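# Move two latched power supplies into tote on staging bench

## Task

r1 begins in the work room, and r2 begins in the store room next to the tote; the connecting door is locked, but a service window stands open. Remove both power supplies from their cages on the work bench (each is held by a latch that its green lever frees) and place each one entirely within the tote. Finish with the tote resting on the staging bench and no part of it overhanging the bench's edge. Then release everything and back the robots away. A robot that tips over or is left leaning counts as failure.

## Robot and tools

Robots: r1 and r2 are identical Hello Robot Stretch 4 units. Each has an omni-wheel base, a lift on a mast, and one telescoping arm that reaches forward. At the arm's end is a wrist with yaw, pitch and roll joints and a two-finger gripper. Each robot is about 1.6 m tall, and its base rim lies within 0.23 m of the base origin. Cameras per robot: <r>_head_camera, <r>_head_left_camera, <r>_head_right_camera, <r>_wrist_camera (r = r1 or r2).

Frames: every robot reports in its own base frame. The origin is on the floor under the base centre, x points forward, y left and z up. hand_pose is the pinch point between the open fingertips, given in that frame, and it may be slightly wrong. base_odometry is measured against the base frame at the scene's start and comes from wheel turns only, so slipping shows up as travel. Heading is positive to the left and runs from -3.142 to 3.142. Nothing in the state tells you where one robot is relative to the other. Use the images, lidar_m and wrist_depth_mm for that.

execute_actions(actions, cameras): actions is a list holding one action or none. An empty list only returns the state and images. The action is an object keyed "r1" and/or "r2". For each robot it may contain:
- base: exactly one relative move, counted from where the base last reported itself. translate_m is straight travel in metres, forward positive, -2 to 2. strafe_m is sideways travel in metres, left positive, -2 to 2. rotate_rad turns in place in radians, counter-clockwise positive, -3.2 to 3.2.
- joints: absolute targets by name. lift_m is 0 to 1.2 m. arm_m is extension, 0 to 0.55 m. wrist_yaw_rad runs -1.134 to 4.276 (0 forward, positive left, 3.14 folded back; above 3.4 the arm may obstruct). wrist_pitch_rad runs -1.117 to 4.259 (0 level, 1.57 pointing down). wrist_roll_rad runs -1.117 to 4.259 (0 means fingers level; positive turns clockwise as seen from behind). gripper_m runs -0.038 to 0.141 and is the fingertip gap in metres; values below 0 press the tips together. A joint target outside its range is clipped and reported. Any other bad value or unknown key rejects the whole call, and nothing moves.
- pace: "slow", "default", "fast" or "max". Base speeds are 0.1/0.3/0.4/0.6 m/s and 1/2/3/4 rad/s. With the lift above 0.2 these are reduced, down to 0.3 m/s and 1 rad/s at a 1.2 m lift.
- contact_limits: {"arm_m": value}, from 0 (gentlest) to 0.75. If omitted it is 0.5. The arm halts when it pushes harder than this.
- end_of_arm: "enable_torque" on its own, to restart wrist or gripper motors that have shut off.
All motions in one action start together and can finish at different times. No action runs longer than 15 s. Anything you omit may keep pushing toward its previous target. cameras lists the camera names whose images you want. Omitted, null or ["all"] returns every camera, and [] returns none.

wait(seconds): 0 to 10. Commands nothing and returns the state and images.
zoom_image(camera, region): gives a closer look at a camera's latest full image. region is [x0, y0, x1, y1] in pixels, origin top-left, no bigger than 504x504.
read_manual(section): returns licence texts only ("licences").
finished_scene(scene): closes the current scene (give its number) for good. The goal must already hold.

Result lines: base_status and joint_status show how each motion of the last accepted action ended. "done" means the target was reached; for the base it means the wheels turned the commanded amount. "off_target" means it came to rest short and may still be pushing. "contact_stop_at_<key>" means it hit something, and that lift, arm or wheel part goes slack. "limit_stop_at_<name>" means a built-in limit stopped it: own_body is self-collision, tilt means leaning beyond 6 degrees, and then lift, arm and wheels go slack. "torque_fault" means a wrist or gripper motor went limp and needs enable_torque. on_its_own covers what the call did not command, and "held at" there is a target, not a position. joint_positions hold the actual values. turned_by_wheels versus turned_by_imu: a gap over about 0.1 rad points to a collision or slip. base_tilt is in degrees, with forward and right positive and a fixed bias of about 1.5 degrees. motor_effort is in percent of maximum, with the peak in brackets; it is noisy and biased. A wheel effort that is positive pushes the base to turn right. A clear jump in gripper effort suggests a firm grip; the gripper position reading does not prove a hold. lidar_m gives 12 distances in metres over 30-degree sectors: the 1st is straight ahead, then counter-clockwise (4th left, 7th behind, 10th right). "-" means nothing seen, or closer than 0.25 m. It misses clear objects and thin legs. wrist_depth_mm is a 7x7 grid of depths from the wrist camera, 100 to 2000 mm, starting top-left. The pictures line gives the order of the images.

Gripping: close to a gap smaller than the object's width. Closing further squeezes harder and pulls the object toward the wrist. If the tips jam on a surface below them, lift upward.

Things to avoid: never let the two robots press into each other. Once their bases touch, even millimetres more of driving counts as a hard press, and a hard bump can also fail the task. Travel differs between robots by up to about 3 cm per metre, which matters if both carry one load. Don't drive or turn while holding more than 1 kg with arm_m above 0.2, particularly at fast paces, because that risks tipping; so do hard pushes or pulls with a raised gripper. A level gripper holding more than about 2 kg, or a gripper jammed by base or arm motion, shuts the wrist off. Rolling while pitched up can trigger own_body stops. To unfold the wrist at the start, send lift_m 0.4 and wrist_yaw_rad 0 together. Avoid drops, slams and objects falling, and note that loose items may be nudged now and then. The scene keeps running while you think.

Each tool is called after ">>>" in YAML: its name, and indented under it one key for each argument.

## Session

>>> execute_actions:
  actions: []

Scene clock: 0.00 s.
r1.base_odometry: x=+0.000 y=+0.000 heading=+0.000 (m, m, rad; r1's odometry frame)
r1.turned_by_wheels: +0.000 (rad since the last result)
r1.turned_by_imu: +0.000 (rad since the last result)
r1.base_tilt: forward=-0.1 right=-0.4 (deg)
r1.lidar_m: 0.91 1.39 2.88 1.46 1.21 3.81 1.63 1.36 1.36 1.07 0.85 0.82
r1.base_status: not commanded
r1.joint_positions: lift_m=+0.140 arm_m=+0.001 wrist_yaw_rad=+3.121 wrist_pitch_rad=-0.013 wrist_roll_rad=+0.012 gripper_m=+0.057
r1.joint_status: not commanded
r1.motor_effort: lift_m=+20 arm_m=+0 wrist_yaw_rad=-3 wrist_pitch_rad=-8 wrist_roll_rad=+0 gripper_m=-3 wheel_0=+0 wheel_1=+0 wheel_2=+0 (%)
r1.hand_pose: x=-0.1148 y=+0.0934 z=+0.3221 quat_wxyz=(+0.010, +0.006, +0.006, +1.000) (m; r1's base frame)
r1.wrist_depth_mm: - 133 - - - - - / - 123 212 - - - - / 105 135 219 - - - - / 134 163 - - - - - / 1336 1537 1576 1863 1863 1863 1808 / 976 991 198 976 891 1042 1025 / 715 707 768 - 768 723 732
r2.base_odometry: x=+0.000 y=+0.000 heading=+0.000 (m, m, rad; r2's odometry frame)
r2.turned_by_wheels: +0.000 (rad since the last result)
r2.turned_by_imu: +0.000 (rad since the last result)
r2.base_tilt: forward=+0.1 right=-0.2 (deg)
r2.lidar_m: 1.43 3.09 1.48 0.87 0.78 0.81 1.05 1.19 1.17 1.43 2.87 1.28
r2.base_status: not commanded
r2.joint_positions: lift_m=+0.196 arm_m=+0.002 wrist_yaw_rad=+3.229 wrist_pitch_rad=+0.012 wrist_roll_rad=+0.012 gripper_m=+0.057
r2.joint_status: not commanded
r2.motor_effort: lift_m=+20 arm_m=+0 wrist_yaw_rad=+0 wrist_pitch_rad=-7 wrist_roll_rad=-1 gripper_m=-3 wheel_0=-1 wheel_1=+0 wheel_2=+0 (%)
r2.hand_pose: x=-0.1225 y=+0.0618 z=+0.3710 quat_wxyz=(-0.044, -0.006, +0.006, +0.999) (m; r2's base frame)
r2.wrist_depth_mm: - 137 137 1430 1078 866 707 / - - 135 1430 1078 866 707 / - 107 135 1308 1078 866 715 / - 121 141 1397 1078 878 715 / 190 1205 1397 1430 1060 878 715 / 208 1229 195 1336 199 878 707 / 207 931 991 122 946 809 723
pictures: r1_head_camera, r1_head_left_camera, r1_head_right_camera, r1_wrist_camera, r2_head_camera, r2_head_left_camera, r2_head_right_camera, r2_wrist_camera
camera_calibration (this result's frames):
r1_wrist_camera: T_world_to_cam=[[0.0539643, 0.998498, -0.0095033, -0.0919382], [0.0279278, -0.0110227, -0.999549, 0.372128], [-0.998152, 0.0536745, -0.0284807, 0.117994], [0, 0, 0, 1]] pos_world=[0.112345, 0.0895686, 0.374447]
r2_wrist_camera: T_world_to_cam=[[-0.0744482, 0.996119, -0.0469599, -0.0576946], [0.013999, -0.046042, -0.998841, 0.437519], [-0.997127, -0.0750193, -0.0105169, 0.119111], [0, 0, 0, 1]] pos_world=[0.108349, 0.0865505, 0.435556]
Images, in order (width x height): r1_head_camera 420x560, r1_head_left_camera 420x672, r1_head_right_camera 420x672, r1_wrist_camera 616x392, r2_head_camera 420x560, r2_head_left_camera 420x672, r2_head_right_camera 420x672, r2_wrist_camera 616x392.

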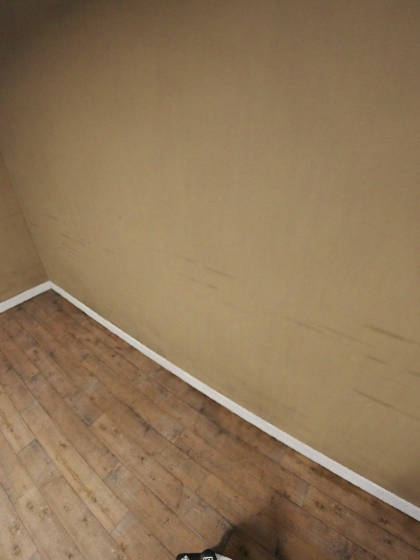

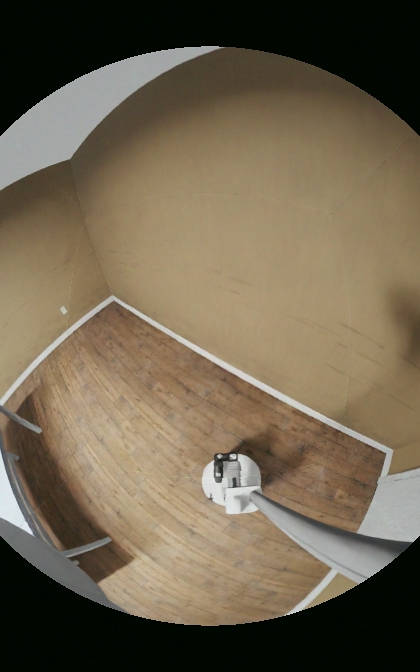

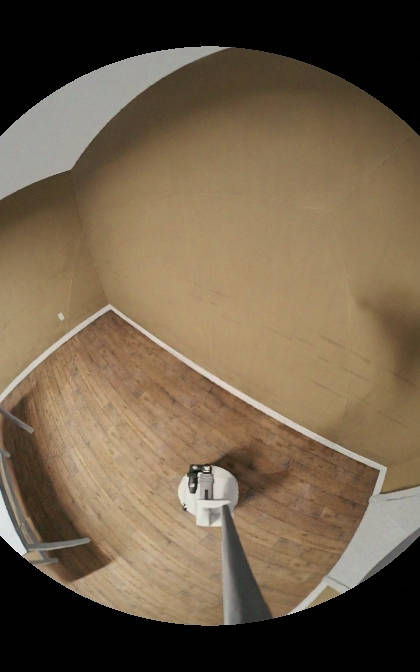

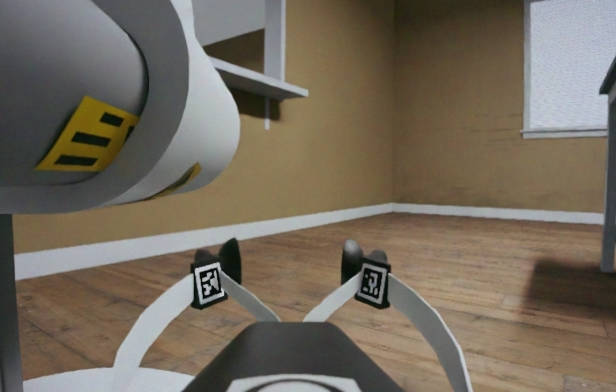

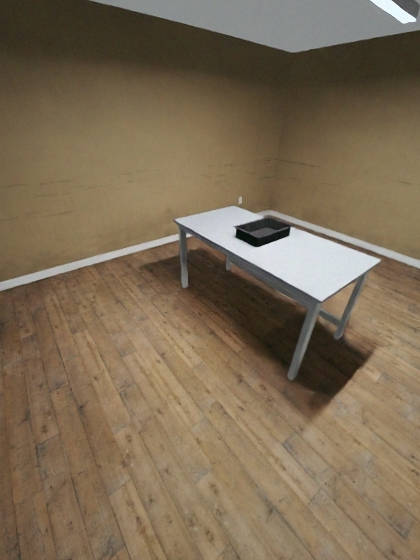

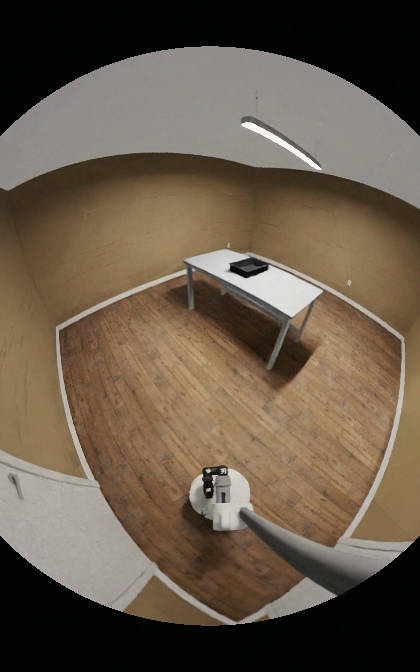

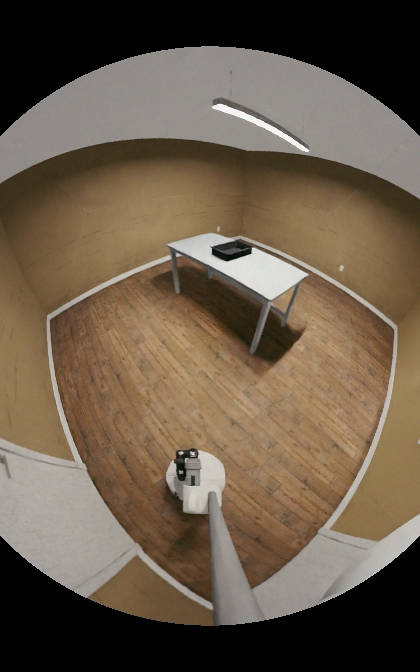

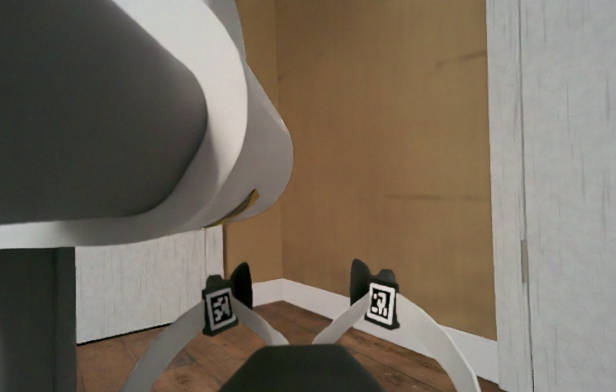

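>>> execute_actions:
  actions:
    - {"r1":{"base":{"rotate_rad":2.44},"joints":{"lift_m":0.55,"wrist_yaw_rad":0,"gripper_m":0.062},"pace":"fast"},"r2":{"base":{"rotate_rad":-2.42},"joints":{"lift_m":0.55,"wrist_yaw_rad":0,"gripper_m":0.12},"pace":"fast"}}
  cameras: ["r1_head_camera","r1_head_left_camera","r2_head_camera","r2_head_left_camera"]

Scene clock: 2.77 s.
r1.base_odometry: x=+0.000 y=+0.000 heading=+2.440 (m, m, rad; r1's odometry frame)
r1.turned_by_wheels: +2.440 (rad since the last result)
r1.turned_by_imu: +2.471 (rad since the last result)
r1.base_tilt: forward=+0.0 right=-0.4 (deg)
r1.lidar_m: 1.17 1.80 1.50 1.35 1.26 0.86 0.83 0.86 1.15 2.87 1.71 1.22
r1.base_status: done
r1.joint_positions: lift_m=+0.550 arm_m=+0.001 wrist_yaw_rad=+0.000 wrist_pitch_rad=-0.013 wrist_roll_rad=+0.012 gripper_m=+0.062
r1.joint_status: all done
r1.motor_effort: lift_m=+22(24) arm_m=+0(0) wrist_yaw_rad=-3(10) wrist_pitch_rad=-7(7) wrist_roll_rad=+1(0) gripper_m=-2(2) wheel_0=+0(7) wheel_1=+1(8) wheel_2=+1(9) (%)
r1.hand_pose: x=+0.4604 y=-0.0873 z=+0.7317 quat_wxyz=(+1.000, +0.006, -0.006, +0.000) (m; r1's base frame)
r1.wrist_depth_mm: - - - - - - - / - - - - - - - / - - - - - - - / - - - - 1008 991 1042 / - - - - - - - / - - 1708 1661 199 1983 1983 / 1464 1430 1499 - 1464 1464 1430
r2.base_odometry: x=+0.000 y=+0.000 heading=-2.419 (m, m, rad; r2's odometry frame)
r2.turned_by_wheels: -2.419 (rad since the last result)
r2.turned_by_imu: -2.440 (rad since the last result)
r2.base_tilt: forward=+0.1 right=-0.2 (deg)
r2.lidar_m: 1.18 1.26 1.48 1.83 1.25 1.70 3.03 1.18 0.83 0.78 0.81 1.21
r2.base_status: done
r2.joint_positions: lift_m=+0.550 arm_m=+0.002 wrist_yaw_rad=+0.001 wrist_pitch_rad=+0.012 wrist_roll_rad=+0.012 gripper_m=+0.120
r2.joint_status: all done
r2.motor_effort: lift_m=+23(25) arm_m=+0(0) wrist_yaw_rad=-1(7) wrist_pitch_rad=-7(7) wrist_roll_rad=+0(4) gripper_m=+1(4) wheel_0=+3(13) wheel_1=+1(11) wheel_2=+2(10) (%)
r2.hand_pose: x=+0.4611 y=-0.0873 z=+0.7244 quat_wxyz=(+1.000, +0.006, +0.006, +0.000) (m; r2's base frame)
r2.wrist_depth_mm: 1008 991 976 960 960 976 991 / 991 1008 976 976 960 976 991 / 1008 991 976 976 976 960 976 / 991 1008 976 976 976 976 991 / 991 1008 991 976 976 976 976 / 991 991 960 976 215 946 976 / 991 991 976 119 976 946 991
pictures: r1_head_camera, r1_head_left_camera, r2_head_camera, r2_head_left_camera
Images, in order (width x height): r1_head_camera 420x560, r1_head_left_camera 420x672, r2_head_camera 420x560, r2_head_left_camera 420x672.

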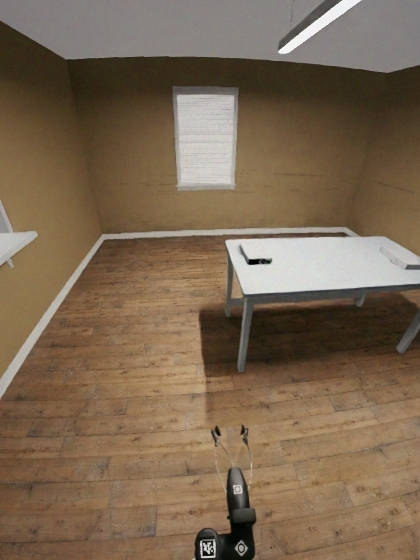

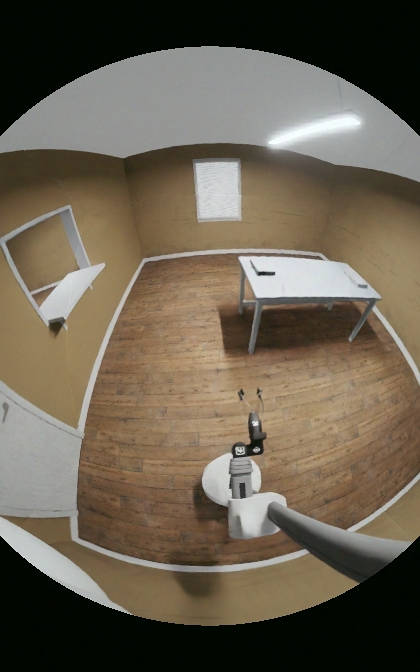

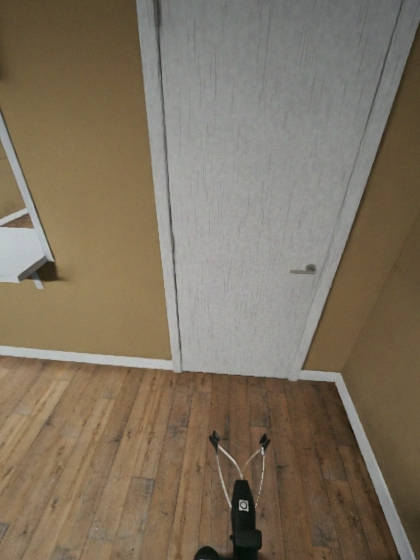

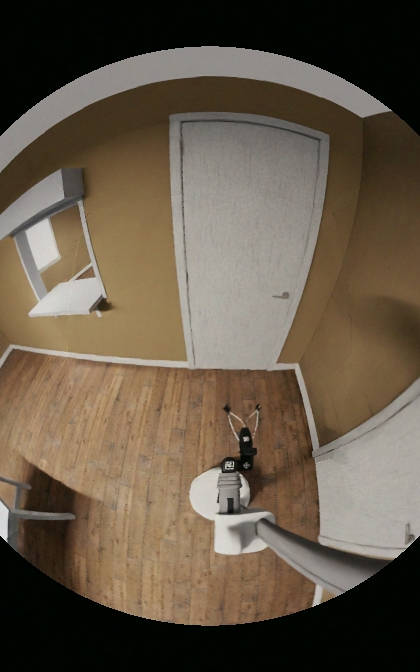

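>>> zoom_image:
  camera: "r1_head_camera"
  region: [210,215,420,320]

Region (210, 215, 420, 320) of r1_head_camera's 420x560 image, scaled by 2.400, with more detail than that image has.

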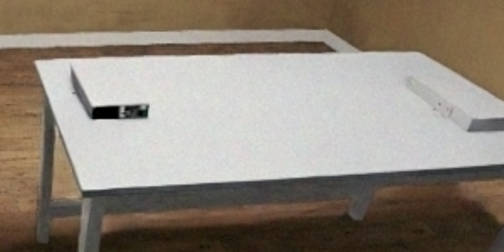

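>>> execute_actions:
  actions:
    - {"r1":{"base":{"translate_m":0.77},"joints":{"wrist_pitch_rad":1.5,"wrist_roll_rad":0.04},"pace":"max"},"r2":{"base":{"translate_m":0.55},"joints":{"wrist_pitch_rad":1.57,"wrist_roll_rad":0.02},"pace":"max"}}
  cameras: []

>>> execute_actions:
  actions:
    - {"r1":{"base":{"strafe_m":-0.36},"joints":{"lift_m":0.93},"pace":"max"},"r2":{"base":{"strafe_m":0.36},"pace":"max"}}
  cameras: ["r1_head_camera","r1_wrist_camera"]

Scene clock: 7.30 s.
r1.base_odometry: x=-0.588 y=+0.497 heading=+2.440 (m, m, rad; r1's odometry frame)
r1.turned_by_wheels: +0.000 (rad since the last result)
r1.turned_by_imu: +0.001 (rad since the last result)
r1.base_tilt: forward=-0.1 right=-0.4 (deg)
r1.lidar_m: 0.95 2.16 1.28 1.25 1.48 1.68 1.60 1.65 2.23 2.86 0.57 0.47
r1.base_status: done
r1.joint_positions: lift_m=+0.550 arm_m=+0.001 wrist_yaw_rad=+0.000 wrist_pitch_rad=+1.500 wrist_roll_rad=+0.040 gripper_m=+0.062
r1.joint_status: all done
r1.motor_effort: lift_m=+21(22) arm_m=+0(0) wrist_yaw_rad=-2(0) wrist_pitch_rad=-1(5) wrist_roll_rad=+0(1) gripper_m=-3(3) wheel_0=-1(8) wheel_1=-1(9) wheel_2=+1(11) (%)
r1.hand_pose: x=+0.1922 y=-0.0874 z=+0.4404 quat_wxyz=(+0.732, +0.014, +0.682, -0.013) (m; r1's base frame)
r1.wrist_depth_mm: 640 647 654 661 661 668 676 / 640 661 654 654 661 683 683 / 640 654 661 661 668 683 683 / 647 647 654 661 661 683 683 / 647 647 449 455 661 676 676 / 634 445 449 449 199 683 683 / 640 439 445 - 668 676 691
r2.base_odometry: x=-0.413 y=-0.364 heading=-2.419 (m, m, rad; r2's odometry frame)
r2.turned_by_wheels: +0.000 (rad since the last result)
r2.turned_by_imu: +0.002 (rad since the last result)
r2.base_tilt: forward=+0.1 right=-0.2 (deg)
r2.lidar_m: 0.64 0.65 0.99 3.00 1.57 1.71 3.09 1.19 0.86 0.83 0.88 0.66
r2.base_status: done
r2.joint_positions: lift_m=+0.550 arm_m=+0.002 wrist_yaw_rad=+0.000 wrist_pitch_rad=+1.570 wrist_roll_rad=+0.020 gripper_m=+0.120
r2.joint_status: all done
r2.motor_effort: lift_m=+21(23) arm_m=+0(1) wrist_yaw_rad=+0(1) wrist_pitch_rad=+0(0) wrist_roll_rad=-2(1) gripper_m=-1(0) wheel_0=+3(9) wheel_1=+1(7) wheel_2=+1(17) (%)
r2.hand_pose: x=+0.1728 y=-0.0874 z=+0.4396 quat_wxyz=(+0.707, +0.007, +0.707, -0.007) (m; r2's base frame)
r2.wrist_depth_mm: 668 668 676 676 683 676 683 / 661 668 676 676 676 683 683 / 661 661 668 676 676 676 683 / 668 661 668 676 676 676 676 / 661 661 455 459 668 668 683 / 654 449 449 452 216 676 668 / 661 449 445 119 661 668 668
pictures: none
No camera images: the call's "cameras" was empty. Leave "cameras" out to get every camera's image.

Scene clock: 9.33 s.
r1.base_odometry: x=-0.356 y=+0.772 heading=+2.440 (m, m, rad; r1's odometry frame)
r1.turned_by_wheels: +0.000 (rad since the last result)
r1.turned_by_imu: +0.000 (rad since the last result)
r1.base_tilt: forward=-0.1 right=-0.4 (deg)
r1.lidar_m: 0.37 2.72 1.67 1.61 1.82 1.68 1.58 1.65 2.18 2.49 0.59 0.43
r1.base_status: done
r1.joint_positions: lift_m=+0.930 arm_m=+0.001 wrist_yaw_rad=+0.000 wrist_pitch_rad=+1.500 wrist_roll_rad=+0.040 gripper_m=+0.062
r1.joint_status: all done
r1.motor_effort: lift_m=+22(26) arm_m=+0(0) wrist_yaw_rad=-1(1) wrist_pitch_rad=-2(2) wrist_roll_rad=+0(1) gripper_m=-2(2) wheel_0=-2(11) wheel_1=+1(11) wheel_2=+1(0) (%)
r1.hand_pose: x=+0.1922 y=-0.0874 z=+0.8203 quat_wxyz=(+0.731, +0.015, +0.682, -0.014) (m; r1's base frame)
r1.wrist_depth_mm: 991 1008 1025 1042 1060 1060 1060 / 991 991 1025 1042 1042 1060 1060 / 1025 1008 1025 1042 1042 1078 1060 / 991 1008 1008 1042 1060 1060 1042 / 991 1025 809 820 1060 1042 1078 / 991 1008 809 820 198 1042 1078 / 1008 1008 831 - 1042 1042 1078
r2.base_odometry: x=-0.174 y=-0.634 heading=-2.419 (m, m, rad; r2's odometry frame)
r2.turned_by_wheels: +0.000 (rad since the last result)
r2.turned_by_imu: +0.001 (rad since the last result)
r2.base_tilt: forward=+0.1 right=-0.2 (deg)
r2.lidar_m: 0.64 0.70 0.77 3.05 1.41 1.28 3.65 1.63 1.22 1.20 0.91 0.68
r2.base_status: done
r2.joint_positions: lift_m=+0.550 arm_m=+0.002 wrist_yaw_rad=+0.000 wrist_pitch_rad=+1.570 wrist_roll_rad=+0.020 gripper_m=+0.120
r2.joint_status: not commanded
r2.motor_effort: lift_m=+21(21) arm_m=+0(0) wrist_yaw_rad=+0(0) wrist_pitch_rad=+0(0) wrist_roll_rad=-1(1) gripper_m=-1(1) wheel_0=+1(14) wheel_1=+0(13) wheel_2=+0(0) (%)
r2.hand_pose: x=+0.1728 y=-0.0874 z=+0.4396 quat_wxyz=(+0.707, +0.007, +0.707, -0.007) (m; r2's base frame)
r2.wrist_depth_mm: 676 668 676 676 676 683 683 / 668 668 676 676 683 683 683 / 661 668 668 668 676 668 676 / 661 668 668 668 676 668 683 / 654 654 455 455 676 676 676 / 661 449 449 452 216 676 668 / 661 449 449 119 661 668 676
pictures: r1_head_camera, r1_wrist_camera
camera_calibration (this result's frames):
r1_wrist_camera: T_world_to_cam=[[-0.0394928, -0.998747, 0.0307259, -0.112894], [-0.998814, 0.0385815, -0.0297064, 0.265615], [0.0284838, -0.0318627, -0.999086, 1.03967], [0, 0, 0, 1]] pos_world=[0.231228, -0.0898738, 1.05008]
Images, in order (width x height): r1_head_camera 420x560, r1_wrist_camera 616x392.

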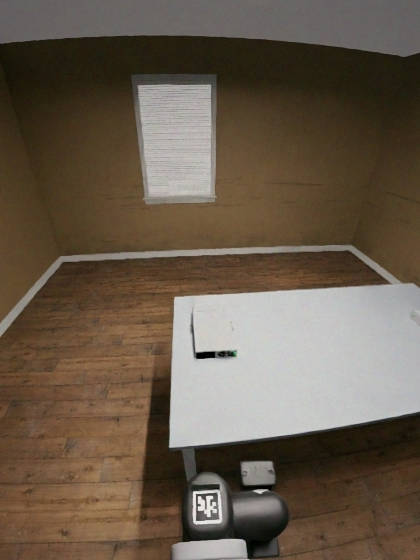

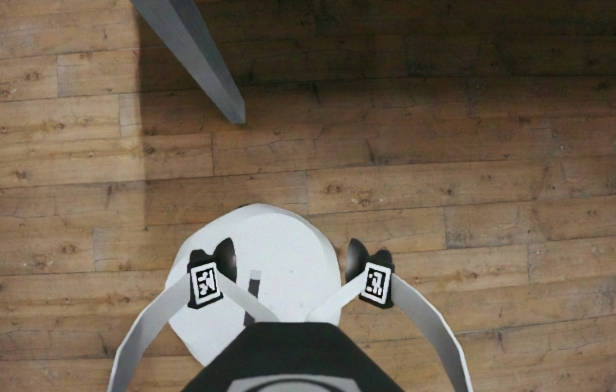

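>>> execute_actions:
  actions:
    - {"r1":{"base":{"rotate_rad":0.03},"joints":{"arm_m":0.42,"lift_m":0.915},"pace":"fast"},"r2":{"base":{"strafe_m":0.4},"pace":"max"}}
  cameras: ["r1_wrist_camera"]

Scene clock: 11.70 s.
r1.base_odometry: x=-0.356 y=+0.772 heading=+2.470 (m, m, rad; r1's odometry frame)
r1.turned_by_wheels: +0.030 (rad since the last result)
r1.turned_by_imu: +0.031 (rad since the last result)
r1.base_tilt: forward=-0.1 right=-0.3 (deg)
r1.lidar_m: 0.39 2.61 1.65 1.58 1.81 1.65 1.55 1.65 2.24 2.49 0.58 0.43
r1.base_status: done
r1.joint_positions: lift_m=+0.915 arm_m=+0.418 wrist_yaw_rad=+0.000 wrist_pitch_rad=+1.500 wrist_roll_rad=+0.040 gripper_m=+0.062
r1.joint_status: all done
r1.motor_effort: lift_m=+17(19) arm_m=+9(12) wrist_yaw_rad=-2(1) wrist_pitch_rad=+0(2) wrist_roll_rad=-1(0) gripper_m=-2(1) wheel_0=-2(4) wheel_1=+0(3) wheel_2=+0(3) (%)
r1.hand_pose: x=+0.6098 y=-0.0874 z=+0.8057 quat_wxyz=(+0.732, +0.014, +0.681, -0.013) (m; r1's base frame)
r1.wrist_depth_mm: 260 262 220 222 225 274 277 / 260 263 266 266 272 273 277 / 262 264 267 268 272 276 277 / 262 263 267 268 271 274 274 / 262 263 265 270 272 273 278 / 260 262 264 270 198 274 276 / 263 263 266 - 272 276 277
r2.base_odometry: x=+0.090 y=-0.934 heading=-2.419 (m, m, rad; r2's odometry frame)
r2.turned_by_wheels: +0.000 (rad since the last result)
r2.turned_by_imu: +0.001 (rad since the last result)
r2.base_tilt: forward=+0.1 right=-0.2 (deg)
r2.lidar_m: 0.67 0.52 0.71 3.12 1.42 1.08 1.86 2.25 1.66 1.59 0.90 0.71
r2.base_status: done
r2.joint_positions: lift_m=+0.550 arm_m=+0.002 wrist_yaw_rad=+0.000 wrist_pitch_rad=+1.570 wrist_roll_rad=+0.020 gripper_m=+0.120
r2.joint_status: not commanded
r2.motor_effort: lift_m=+21(21) arm_m=+0(0) wrist_yaw_rad=+0(0) wrist_pitch_rad=-1(0) wrist_roll_rad=+0(1) gripper_m=-1(0) wheel_0=+1(13) wheel_1=-2(14) wheel_2=+0(1) (%)
r2.hand_pose: x=+0.1728 y=-0.0874 z=+0.4396 quat_wxyz=(+0.707, +0.007, +0.707, -0.007) (m; r2's base frame)
r2.wrist_depth_mm: 676 676 668 683 676 683 683 / 668 668 668 676 676 683 683 / 661 668 676 676 676 676 676 / 661 661 668 668 676 676 683 / 661 661 452 455 668 676 676 / 668 449 449 452 216 668 676 / 654 449 449 119 661 668 676
pictures: r1_wrist_camera
camera_calibration (this result's frames):
r1_wrist_camera: T_world_to_cam=[[-0.0392884, -0.998756, 0.0307102, -0.0960596], [-0.998814, 0.0383688, -0.029979, 0.682471], [0.0287634, -0.0318516, -0.999079, 1.01298], [0, 0, 0, 1]] pos_world=[0.648751, -0.0898608, 1.03545]
Images, in order (width x height): r1_wrist_camera 616x392.

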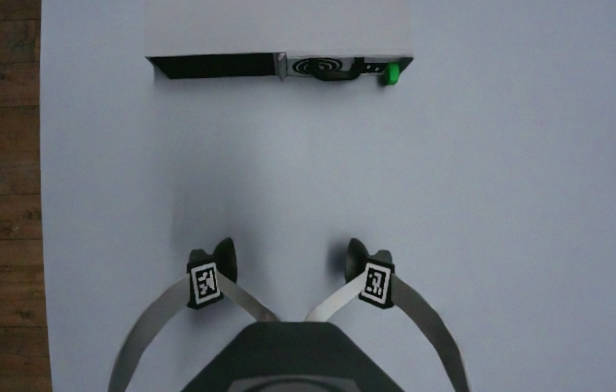

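>>> execute_actions:
  actions:
    - {"r1":{"base":{"strafe_m":-0.034},"joints":{"arm_m":0.50,"lift_m":0.906}},"r2":{"base":{"rotate_rad":0.04},"joints":{"lift_m":0.7},"pace":"fast"}}
  cameras: ["r1_wrist_camera","r2_head_camera"]

Scene clock: 13.27 s.
r1.base_odometry: x=-0.335 y=+0.799 heading=+2.470 (m, m, rad; r1's odometry frame)
r1.turned_by_wheels: +0.000 (rad since the last result)
r1.turned_by_imu: +0.000 (rad since the last result)
r1.base_tilt: forward=+0.0 right=-0.4 (deg)
r1.lidar_m: 0.38 0.42 1.67 1.64 1.85 1.64 1.57 1.66 2.23 2.45 0.57 0.41
r1.base_status: done
r1.joint_positions: lift_m=+0.906 arm_m=+0.498 wrist_yaw_rad=+0.000 wrist_pitch_rad=+1.500 wrist_roll_rad=+0.040 gripper_m=+0.062
r1.joint_status: all done
r1.motor_effort: lift_m=+17(18) arm_m=+9(10) wrist_yaw_rad=-4(1) wrist_pitch_rad=-2(1) wrist_roll_rad=+0(1) gripper_m=-3(1) wheel_0=-2(10) wheel_1=+2(11) wheel_2=-1(2) (%)
r1.hand_pose: x=+0.6897 y=-0.0874 z=+0.7967 quat_wxyz=(+0.732, +0.015, +0.682, -0.014) (m; r1's base frame)
r1.wrist_depth_mm: 250 210 211 214 262 265 267 / 251 208 211 214 262 265 266 / 251 210 211 213 262 265 267 / 253 253 255 218 263 266 267 / 252 253 256 259 262 264 267 / 252 254 256 259 198 265 266 / 251 253 256 - 263 266 267
r2.base_odometry: x=+0.090 y=-0.934 heading=-2.379 (m, m, rad; r2's odometry frame)
r2.turned_by_wheels: +0.040 (rad since the last result)
r2.turned_by_imu: +0.041 (rad since the last result)
r2.base_tilt: forward=+0.1 right=-0.2 (deg)
r2.lidar_m: 0.63 0.50 0.72 3.13 1.40 1.08 2.49 2.17 1.61 1.59 0.89 0.68
r2.base_status: done
r2.joint_positions: lift_m=+0.700 arm_m=+0.002 wrist_yaw_rad=+0.000 wrist_pitch_rad=+1.570 wrist_roll_rad=+0.020 gripper_m=+0.120
r2.joint_status: all done
r2.motor_effort: lift_m=+23(25) arm_m=+0(0) wrist_yaw_rad=-1(0) wrist_pitch_rad=+0(0) wrist_roll_rad=+1(1) gripper_m=+0(1) wheel_0=-2(7) wheel_1=+2(6) wheel_2=-1(6) (%)
r2.hand_pose: x=+0.1728 y=-0.0874 z=+0.5895 quat_wxyz=(+0.707, +0.007, +0.707, -0.007) (m; r2's base frame)
r2.wrist_depth_mm: 820 820 831 820 842 842 842 / 809 820 820 820 831 831 820 / 809 809 820 820 831 831 831 / 820 809 809 809 831 831 842 / 809 820 603 603 820 820 831 / 809 820 597 603 215 820 820 / 809 597 597 119 820 809 820
pictures: r1_wrist_camera, r2_head_camera
camera_calibration (this result's frames):
r1_wrist_camera: T_world_to_cam=[[-0.0394195, -0.998751, 0.0307166, -0.0925599], [-0.998813, 0.038505, -0.0298159, 0.761935], [0.0285959, -0.0318555, -0.999083, 1.00183], [0, 0, 0, 1]] pos_world=[0.728734, -0.0898689, 1.02647]
Images, in order (width x height): r1_wrist_camera 616x392, r2_head_camera 420x560.

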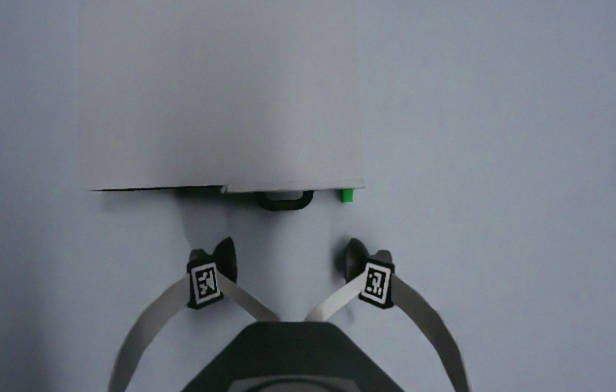

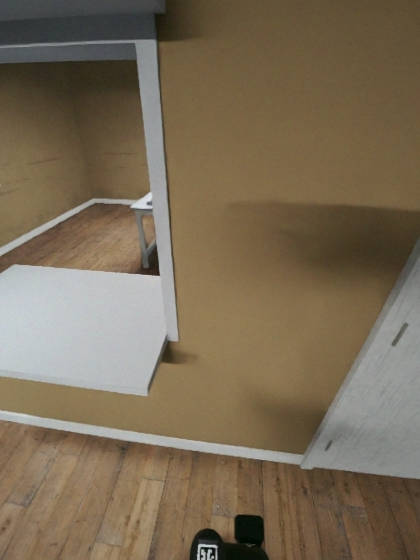

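>>> execute_actions:
  actions:
    - {"r1":{"base":{"strafe_m":-0.006},"joints":{"arm_m":0.535,"wrist_roll_rad":0.02},"pace":"slow","contact_limits":{"arm_m":0.1}},"r2":{"base":{"rotate_rad":-0.095},"pace":"fast"}}
  cameras: ["r1_wrist_camera","r2_head_camera"]

Scene clock: 15.00 s.
r1.base_odometry: x=-0.331 y=+0.803 heading=+2.470 (m, m, rad; r1's odometry frame)
r1.turned_by_wheels: +0.000 (rad since the last result)
r1.turned_by_imu: +0.000 (rad since the last result)
r1.base_tilt: forward=-0.1 right=-0.3 (deg)
r1.lidar_m: 0.37 0.41 1.72 1.65 1.87 1.65 1.57 1.61 2.25 2.46 0.60 0.40
r1.base_status: done
r1.joint_positions: lift_m=+0.906 arm_m=+0.533 wrist_yaw_rad=-0.003 wrist_pitch_rad=+1.507 wrist_roll_rad=+0.020 gripper_m=+0.062
r1.joint_status: all done
r1.motor_effort: lift_m=+17(17) arm_m=+10(9) wrist_yaw_rad=+5(7) wrist_pitch_rad=-20(19) wrist_roll_rad=-2(0) gripper_m=-2(4) wheel_0=+2(3) wheel_1=-1(5) wheel_2=-1(0) (%)
r1.contact_limits: arm_m 0.1
r1.hand_pose: x=+0.7223 y=-0.0875 z=+0.7966 quat_wxyz=(+0.729, +0.008, +0.684, -0.008) (m; r1's base frame)
r1.wrist_depth_mm: 248 206 209 212 259 263 264 / 249 208 208 212 260 265 266 / 249 208 211 213 262 264 266 / 250 207 211 212 262 265 267 / 251 252 213 237 260 264 267 / 252 253 255 258 263 265 267 / 253 253 255 - 263 265 267
r2.base_odometry: x=+0.090 y=-0.934 heading=-2.474 (m, m, rad; r2's odometry frame)
r2.turned_by_wheels: -0.095 (rad since the last result)
r2.turned_by_imu: -0.095 (rad since the last result)
r2.base_tilt: forward=+0.1 right=-0.2 (deg)
r2.lidar_m: 0.67 0.51 0.65 2.56 1.46 1.10 1.49 2.36 1.65 1.58 0.93 0.73
r2.base_status: done
r2.joint_positions: lift_m=+0.700 arm_m=+0.002 wrist_yaw_rad=+0.000 wrist_pitch_rad=+1.570 wrist_roll_rad=+0.020 gripper_m=+0.120
r2.joint_status: not commanded
r2.motor_effort: lift_m=+23(23) arm_m=+0(0) wrist_yaw_rad=+0(0) wrist_pitch_rad=-1(0) wrist_roll_rad=-1(0) gripper_m=-1(1) wheel_0=+3(6) wheel_1=+0(7) wheel_2=+1(8) (%)
r2.hand_pose: x=+0.1728 y=-0.0874 z=+0.5895 quat_wxyz=(+0.707, +0.007, +0.707, -0.007) (m; r2's base frame)
r2.wrist_depth_mm: 820 820 820 831 831 842 842 / 820 820 820 831 820 831 831 / 809 820 820 820 831 831 831 / 809 809 820 820 820 831 831 / 809 809 603 603 820 820 831 / 809 809 597 603 215 820 831 / 809 597 597 119 809 831 831
pictures: r1_wrist_camera, r2_head_camera
camera_calibration (this result's frames):
r1_wrist_camera: T_world_to_cam=[[-0.0228532, -0.99922, 0.0322126, -0.104526], [-0.999482, 0.0221046, -0.0234059, 0.788376], [0.0226756, -0.0327308, -0.999207, 1.00507], [0, 0, 0, 1]] pos_world=[0.762788, -0.0889742, 1.02609]
Images, in order (width x height): r1_wrist_camera 616x392, r2_head_camera 420x560.

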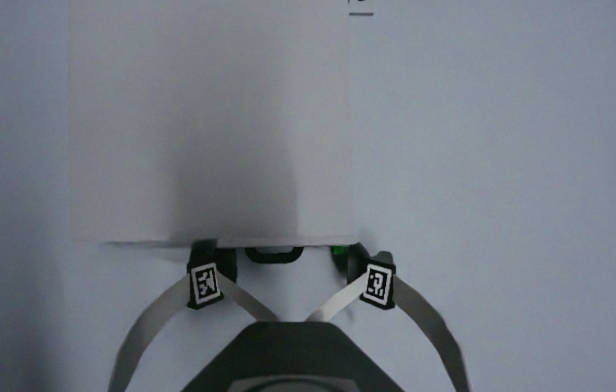

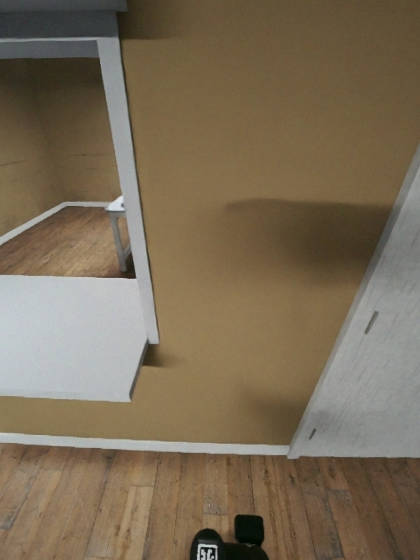

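>>> execute_actions:
  actions:
    - {"r1":{"joints":{"gripper_m":0.03}},"r2":{"base":{"strafe_m":0.1},"pace":"max"}}
  cameras: ["r1_wrist_camera"]

>>> execute_actions:
  actions:
    - {"r1":{"base":{"strafe_m":0.004},"joints":{"gripper_m":-0.005,"lift_m":0.896,"arm_m":0.539},"pace":"slow"},"r2":{"base":{"strafe_m":0.12},"pace":"max"}}
  cameras: ["r1_wrist_camera"]

>>> execute_actions:
  actions:
    - {"r1":{"joints":{"gripper_m":-0.036,"lift_m":0.889},"pace":"slow"},"r2":{"base":{"strafe_m":0.1},"pace":"max"}}
  cameras: ["r1_wrist_camera"]

Scene clock: 16.50 s.
r1.base_odometry: x=-0.331 y=+0.803 heading=+2.470 (m, m, rad; r1's odometry frame)
r1.turned_by_wheels: +0.000 (rad since the last result)
r1.turned_by_imu: +0.000 (rad since the last result)
r1.base_tilt: forward=-0.1 right=-0.3 (deg)
r1.lidar_m: 0.38 0.43 1.68 1.63 1.88 1.66 1.58 1.63 2.25 2.45 0.57 0.42
r1.base_status: not commanded
r1.joint_positions: lift_m=+0.906 arm_m=+0.533 wrist_yaw_rad=-0.001 wrist_pitch_rad=+1.505 wrist_roll_rad=+0.020 gripper_m=+0.030
r1.joint_status: all done
r1.motor_effort: lift_m=+18(18) arm_m=+10(11) wrist_yaw_rad=+2(6) wrist_pitch_rad=-16(19) wrist_roll_rad=+0(3) gripper_m=-10(11) wheel_0=+2(2) wheel_1=+0(1) wheel_2=-1(3) (%)
r1.hand_pose: x=+0.7230 y=-0.0874 z=+0.7965 quat_wxyz=(+0.730, +0.008, +0.683, -0.007) (m; r1's base frame)
r1.wrist_depth_mm: 250 206 208 210 259 259 264 / 248 207 208 211 260 263 265 / 249 206 209 211 259 262 263 / 251 207 209 211 260 262 263 / 250 251 211 215 259 264 265 / 250 251 211 257 192 263 265 / 252 253 256 - 260 264 266
r2.base_odometry: x=+0.152 y=-1.012 heading=-2.474 (m, m, rad; r2's odometry frame)
r2.turned_by_wheels: +0.000 (rad since the last result)
r2.turned_by_imu: +0.000 (rad since the last result)
r2.base_tilt: forward=+0.1 right=-0.2 (deg)
r2.lidar_m: 0.56 0.49 0.65 2.51 3.15 1.07 1.09 2.51 1.77 1.70 0.99 0.72
r2.base_status: done
r2.joint_positions: lift_m=+0.700 arm_m=+0.002 wrist_yaw_rad=+0.000 wrist_pitch_rad=+1.570 wrist_roll_rad=+0.020 gripper_m=+0.120
r2.joint_status: not commanded
r2.motor_effort: lift_m=+23(23) arm_m=+0(0) wrist_yaw_rad=+0(0) wrist_pitch_rad=+0(0) wrist_roll_rad=+0(1) gripper_m=-1(0) wheel_0=-1(12) wheel_1=+0(13) wheel_2=+0(1) (%)
r2.hand_pose: x=+0.1728 y=-0.0874 z=+0.5895 quat_wxyz=(+0.707, +0.007, +0.707, -0.007) (m; r2's base frame)
r2.wrist_depth_mm: 820 820 820 831 820 831 842 / 820 820 820 820 820 842 842 / 820 809 820 831 831 831 842 / 820 820 820 820 831 831 831 / 809 809 609 603 809 820 831 / 798 809 597 603 216 820 831 / 809 597 597 119 820 820 831
pictures: r1_wrist_camera
camera_calibration (this result's frames):
r1_wrist_camera: T_world_to_cam=[[-0.0205533, -0.99927, 0.0322161, -0.106143], [-0.999493, 0.0197526, -0.0249776, 0.790164], [0.024323, -0.0327131, -0.999169, 1.00376], [0, 0, 0, 1]] pos_world=[0.763168, -0.0888377, 1.02608]
Images, in order (width x height): r1_wrist_camera 616x392.

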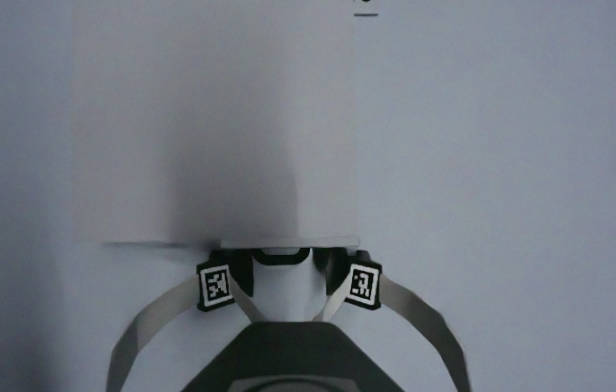

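Scene clock: 18.07 s.
r1.base_odometry: x=-0.333 y=+0.800 heading=+2.470 (m, m, rad; r1's odometry frame)
r1.turned_by_wheels: +0.000 (rad since the last result)
r1.turned_by_imu: +0.000 (rad since the last result)
r1.base_tilt: forward=+0.0 right=-0.4 (deg)
r1.lidar_m: 0.39 0.41 1.69 1.62 1.87 1.64 1.59 1.65 2.24 2.46 0.55 0.41
r1.base_status: done
r1.joint_positions: lift_m=+0.896 arm_m=+0.537 wrist_yaw_rad=-0.004 wrist_pitch_rad=+1.512 wrist_roll_rad=+0.020 gripper_m=-0.004
r1.joint_status: all done
r1.on_its_own: wrist_pitch_rad is at rest, and its effort (-36) is outside its rest range (-23 to +23)
r1.motor_effort: lift_m=+18(18) arm_m=+12(12) wrist_yaw_rad=+11(12) wrist_pitch_rad=-36(38) wrist_roll_rad=-1(1) gripper_m=-23(20) wheel_0=-1(0) wheel_1=+3(6) wheel_2=-4(3) (%)
r1.hand_pose: x=+0.7243 y=-0.0875 z=+0.7864 quat_wxyz=(+0.727, +0.009, +0.686, -0.008) (m; r1's base frame)
r1.wrist_depth_mm: 236 195 197 198 248 249 253 / 237 195 197 200 247 251 252 / 238 195 198 201 248 252 254 / 238 196 198 201 250 252 253 / 239 242 198 204 251 253 254 / 240 241 186 246 187 254 257 / 241 244 245 - 252 254 258
r2.base_odometry: x=+0.226 y=-1.106 heading=-2.474 (m, m, rad; r2's odometry frame)
r2.turned_by_wheels: +0.000 (rad since the last result)
r2.turned_by_imu: +0.001 (rad since the last result)
r2.base_tilt: forward=+0.1 right=-0.2 (deg)
r2.lidar_m: 0.46 0.47 0.65 2.53 3.02 1.06 1.03 2.66 1.90 1.81 0.95 0.73
r2.base_status: done
r2.joint_positions: lift_m=+0.700 arm_m=+0.002 wrist_yaw_rad=+0.000 wrist_pitch_rad=+1.570 wrist_roll_rad=+0.020 gripper_m=+0.120
r2.joint_status: not commanded
r2.motor_effort: lift_m=+23(22) arm_m=+0(0) wrist_yaw_rad=+0(0) wrist_pitch_rad=+0(1) wrist_roll_rad=+0(1) gripper_m=+0(0) wheel_0=-1(14) wheel_1=+1(11) wheel_2=+0(2) (%)
r2.hand_pose: x=+0.1728 y=-0.0874 z=+0.5895 quat_wxyz=(+0.707, +0.007, +0.707, -0.007) (m; r2's base frame)
r2.wrist_depth_mm: 820 820 831 842 842 831 842 / 820 820 820 820 831 831 842 / 820 820 820 820 831 831 842 / 809 809 820 809 820 831 831 / 809 809 603 603 831 820 831 / 798 809 597 603 216 820 831 / 798 597 597 119 820 820 831
pictures: r1_wrist_camera
camera_calibration (this result's frames):
r1_wrist_camera: T_world_to_cam=[[-0.0234167, -0.999202, 0.0323575, -0.103872], [-0.999581, 0.0228503, -0.0177656, 0.785872], [0.017012, -0.03276, -0.999318, 0.99903], [0, 0, 0, 1]] pos_world=[0.766115, -0.0890186, 1.01567]
Images, in order (width x height): r1_wrist_camera 616x392.

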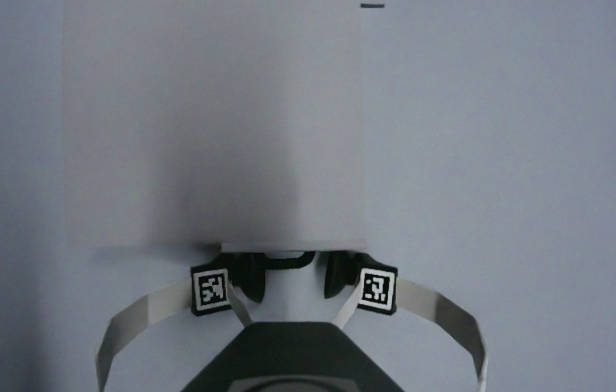

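Scene clock: 19.33 s.
r1.base_odometry: x=-0.333 y=+0.800 heading=+2.470 (m, m, rad; r1's odometry frame)
r1.turned_by_wheels: +0.000 (rad since the last result)
r1.turned_by_imu: +0.000 (rad since the last result)
r1.base_tilt: forward=-0.1 right=-0.3 (deg)
r1.lidar_m: 0.40 0.44 1.66 1.62 1.89 1.63 1.58 1.65 2.26 2.46 0.58 0.43
r1.base_status: not commanded
r1.joint_positions: lift_m=+0.889 arm_m=+0.537 wrist_yaw_rad=-0.005 wrist_pitch_rad=+1.513 wrist_roll_rad=+0.020 gripper_m=-0.035
r1.joint_status: all done
r1.on_its_own: wrist_pitch_rad is at rest, and its effort (-37) is outside its rest range (-23 to +23)
r1.motor_effort: lift_m=+18(18) arm_m=+12(12) wrist_yaw_rad=+12(11) wrist_pitch_rad=-37(39) wrist_roll_rad=+0(2) gripper_m=-26(25) wheel_0=+0(1) wheel_1=+3(3) wheel_2=-4(4) (%)
r1.hand_pose: x=+0.7241 y=-0.0875 z=+0.7794 quat_wxyz=(+0.727, +0.009, +0.686, -0.008) (m; r1's base frame)
r1.wrist_depth_mm: 186 189 190 192 238 243 245 / 187 188 190 191 240 243 245 / 210 189 190 193 241 244 246 / 231 189 191 193 242 244 247 / 233 235 191 195 243 246 248 / 234 165 190 240 183 247 249 / 235 236 238 - 243 245 251
r2.base_odometry: x=+0.288 y=-1.185 heading=-2.474 (m, m, rad; r2's odometry frame)
r2.turned_by_wheels: +0.000 (rad since the last result)
r2.turned_by_imu: +0.000 (rad since the last result)
r2.base_tilt: forward=+0.1 right=-0.2 (deg)
r2.lidar_m: 0.43 0.45 0.64 2.54 2.89 1.07 1.00 2.81 2.00 1.91 0.99 0.71
r2.base_status: done
r2.joint_positions: lift_m=+0.700 arm_m=+0.002 wrist_yaw_rad=+0.000 wrist_pitch_rad=+1.570 wrist_roll_rad=+0.020 gripper_m=+0.120
r2.joint_status: not commanded
r2.motor_effort: lift_m=+23(23) arm_m=+0(0) wrist_yaw_rad=+0(0) wrist_pitch_rad=+0(0) wrist_roll_rad=+0(2) gripper_m=-1(1) wheel_0=+1(13) wheel_1=-2(12) wheel_2=+0(1) (%)
r2.hand_pose: x=+0.1728 y=-0.0874 z=+0.5895 quat_wxyz=(+0.707, +0.007, +0.707, -0.007) (m; r2's base frame)
r2.wrist_depth_mm: 820 820 831 831 831 842 842 / 820 820 820 831 831 831 831 / 809 820 820 820 831 831 842 / 820 809 820 820 831 831 831 / 798 809 603 603 820 820 831 / 809 820 597 603 216 831 820 / 809 597 603 119 820 820 831
pictures: r1_wrist_camera
camera_calibration (this result's frames):
r1_wrist_camera: T_world_to_cam=[[-0.0238182, -0.999192, 0.0323667, -0.103371], [-0.99958, 0.0232675, -0.0172875, 0.785237], [0.0165204, -0.0327649, -0.999327, 0.99237], [0, 0, 0, 1]] pos_world=[0.76605, -0.0890428, 1.00862]
Images, in order (width x height): r1_wrist_camera 616x392.

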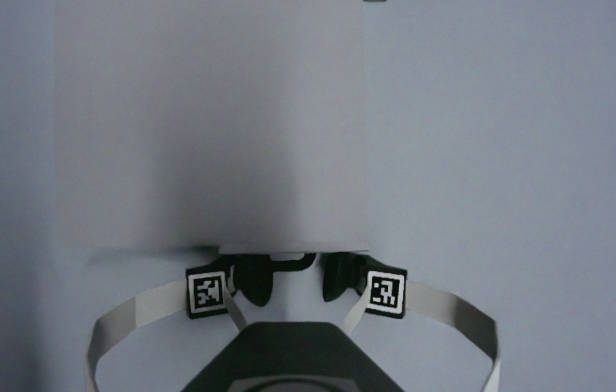

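>>> execute_actions:
  actions:
    - {"r1":{"joints":{"arm_m":0.511,"lift_m":0.886},"pace":"slow"},"r2":{"base":{"translate_m":0.07},"pace":"max"}}
  cameras: ["r1_wrist_camera"]

Scene clock: 20.77 s.
r1.base_odometry: x=-0.333 y=+0.800 heading=+2.470 (m, m, rad; r1's odometry frame)
r1.turned_by_wheels: +0.000 (rad since the last result)
r1.turned_by_imu: +0.000 (rad since the last result)
r1.base_tilt: forward=-0.1 right=-0.3 (deg)
r1.lidar_m: 0.37 0.42 1.71 1.65 1.87 1.65 1.56 1.63 2.26 2.46 0.56 0.44
r1.base_status: not commanded
r1.joint_positions: lift_m=+0.886 arm_m=+0.513 wrist_yaw_rad=+0.000 wrist_pitch_rad=+1.500 wrist_roll_rad=+0.020 gripper_m=-0.035
r1.joint_status: all done
r1.motor_effort: lift_m=+19(19) arm_m=-9(11) wrist_yaw_rad=-2(12) wrist_pitch_rad=+1(36) wrist_roll_rad=-1(2) gripper_m=-20(27) wheel_0=+0(1) wheel_1=+2(3) wheel_2=-1(4) (%)
r1.hand_pose: x=+0.7039 y=-0.0874 z=+0.7765 quat_wxyz=(+0.732, +0.007, +0.682, -0.007) (m; r1's base frame)
r1.wrist_depth_mm: 231 189 191 193 240 245 247 / 230 190 191 194 242 245 247 / 232 189 192 193 242 245 247 / 231 189 191 193 241 245 248 / 232 235 237 221 242 245 247 / 231 233 183 204 180 245 247 / 232 234 236 - 242 244 246
r2.base_odometry: x=+0.233 y=-1.228 heading=-2.474 (m, m, rad; r2's odometry frame)
r2.turned_by_wheels: +0.000 (rad since the last result)
r2.turned_by_imu: +0.001 (rad since the last result)
r2.base_tilt: forward=+0.1 right=-0.2 (deg)
r2.lidar_m: 0.37 0.40 0.56 2.28 2.92 1.15 1.10 2.79 2.00 1.90 0.88 0.63
r2.base_status: done
r2.joint_positions: lift_m=+0.700 arm_m=+0.002 wrist_yaw_rad=+0.000 wrist_pitch_rad=+1.570 wrist_roll_rad=+0.020 gripper_m=+0.120
r2.joint_status: not commanded
r2.motor_effort: lift_m=+23(22) arm_m=+0(1) wrist_yaw_rad=+0(0) wrist_pitch_rad=-1(0) wrist_roll_rad=-2(0) gripper_m=-2(2) wheel_0=+3(9) wheel_1=+0(8) wheel_2=+1(12) (%)
r2.hand_pose: x=+0.1728 y=-0.0874 z=+0.5895 quat_wxyz=(+0.707, +0.007, +0.707, -0.007) (m; r2's base frame)
r2.wrist_depth_mm: 750 768 778 809 831 842 831 / 820 820 820 831 842 831 842 / 809 831 831 831 831 831 831 / 820 809 809 820 820 820 842 / 809 820 603 603 820 831 820 / 809 809 603 597 216 831 820 / 809 597 597 119 809 809 831
pictures: r1_wrist_camera
camera_calibration (this result's frames):
r1_wrist_camera: T_world_to_cam=[[-0.0197547, -0.999289, 0.0320991, -0.106341], [-0.999369, 0.0187884, -0.0301316, 0.774438], [0.0295071, -0.0326741, -0.99903, 0.980464], [0, 0, 0, 1]] pos_world=[0.742919, -0.0887798, 1.00626]
Images, in order (width x height): r1_wrist_camera 616x392.

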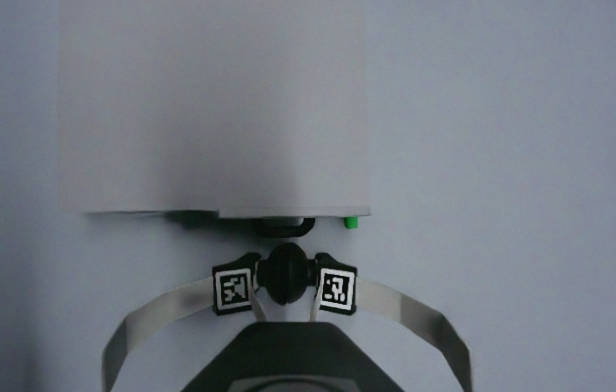

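>>> execute_actions:
  actions:
    - {"r1":{"base":{"strafe_m":-0.003},"joints":{"gripper_m":0.062,"lift_m":0.907,"wrist_roll_rad":-0.01,"arm_m":0.508}},"r2":{"base":{"strafe_m":0.2},"joints":{"lift_m":1.0},"pace":"max"}}
  cameras: ["r1_wrist_camera"]

>>> zoom_image:
  camera: "r1_wrist_camera"
  region: [170,160,420,320]

Scene clock: 22.70 s.
r1.base_odometry: x=-0.332 y=+0.802 heading=+2.470 (m, m, rad; r1's odometry frame)
r1.turned_by_wheels: +0.000 (rad since the last result)
r1.turned_by_imu: +0.000 (rad since the last result)
r1.base_tilt: forward=+0.0 right=-0.4 (deg)
r1.lidar_m: 0.38 0.43 1.68 1.63 1.88 1.67 1.56 1.66 2.23 2.44 0.58 0.42
r1.base_status: done
r1.joint_positions: lift_m=+0.907 arm_m=+0.510 wrist_yaw_rad=+0.000 wrist_pitch_rad=+1.500 wrist_roll_rad=-0.010 gripper_m=+0.062
r1.joint_status: all done
r1.motor_effort: lift_m=+23(25) arm_m=-9(9) wrist_yaw_rad=-1(2) wrist_pitch_rad=+0(1) wrist_roll_rad=-2(3) gripper_m=-2(20) wheel_0=+1(5) wheel_1=-1(4) wheel_2=+0(1) (%)
r1.hand_pose: x=+0.7009 y=-0.0874 z=+0.7972 quat_wxyz=(+0.732, -0.004, +0.682, +0.003) (m; r1's base frame)
r1.wrist_depth_mm: 253 209 211 214 263 264 268 / 250 209 212 214 264 264 268 / 252 210 212 213 262 266 267 / 250 211 211 214 263 265 268 / 251 255 256 259 264 266 268 / 251 254 256 259 198 267 268 / 253 253 256 - 262 266 267
r2.base_odometry: x=+0.357 y=-1.385 heading=-2.474 (m, m, rad; r2's odometry frame)
r2.turned_by_wheels: +0.000 (rad since the last result)
r2.turned_by_imu: +0.001 (rad since the last result)
r2.base_tilt: forward=+0.1 right=-0.2 (deg)
r2.lidar_m: 0.37 0.38 0.56 2.25 2.69 1.17 1.10 3.11 2.21 2.12 0.90 0.39
r2.base_status: done
r2.joint_positions: lift_m=+1.000 arm_m=+0.002 wrist_yaw_rad=+0.000 wrist_pitch_rad=+1.570 wrist_roll_rad=+0.020 gripper_m=+0.120
r2.joint_status: all done
r2.motor_effort: lift_m=+22(27) arm_m=+0(1) wrist_yaw_rad=+0(0) wrist_pitch_rad=-1(1) wrist_roll_rad=-3(1) gripper_m=-1(1) wheel_0=-1(14) wheel_1=-2(12) wheel_2=+0(3) (%)
r2.hand_pose: x=+0.1727 y=-0.0874 z=+0.8895 quat_wxyz=(+0.707, +0.007, +0.707, -0.007) (m; r2's base frame)
r2.wrist_depth_mm: 778 788 809 831 854 878 917 / 1060 1118 1138 1138 1118 1138 1138 / 1118 1118 1138 1138 1118 1138 1138 / 1118 1118 1118 1118 1138 1138 1138 / 1098 1118 904 904 1118 1138 1160 / 1098 1138 904 904 216 1118 1138 / 1118 1118 1118 119 1138 1118 1118
pictures: r1_wrist_camera
camera_calibration (this result's frames):
r1_wrist_camera: T_world_to_cam=[[0.00984397, -0.999366, 0.0342058, -0.1295], [-0.999488, -0.0108748, -0.0300811, 0.769484], [0.030434, -0.0338922, -0.998962, 1.00047], [0, 0, 0, 1]] pos_world=[0.739917, -0.0871416, 1.02701]
Images, in order (width x height): r1_wrist_camera 616x392.

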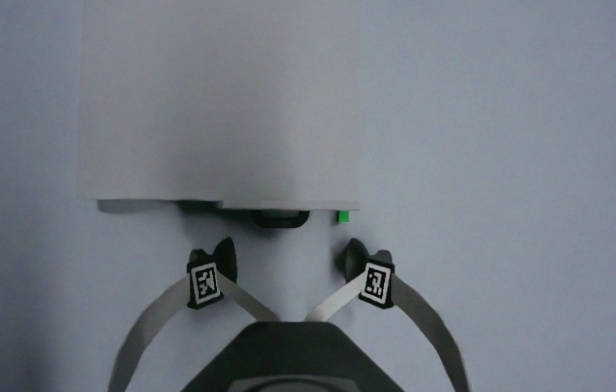

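Region (170, 160, 420, 320) of r1_wrist_camera's 616x392 image, scaled by 2.016; it fills the top 323 rows of this view, and the rest is white.

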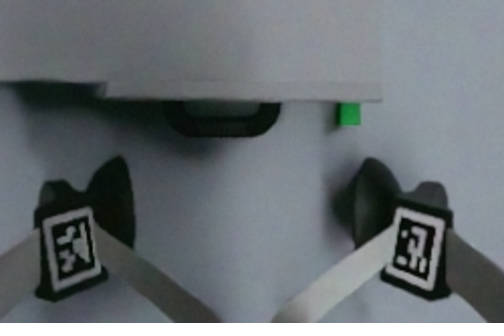

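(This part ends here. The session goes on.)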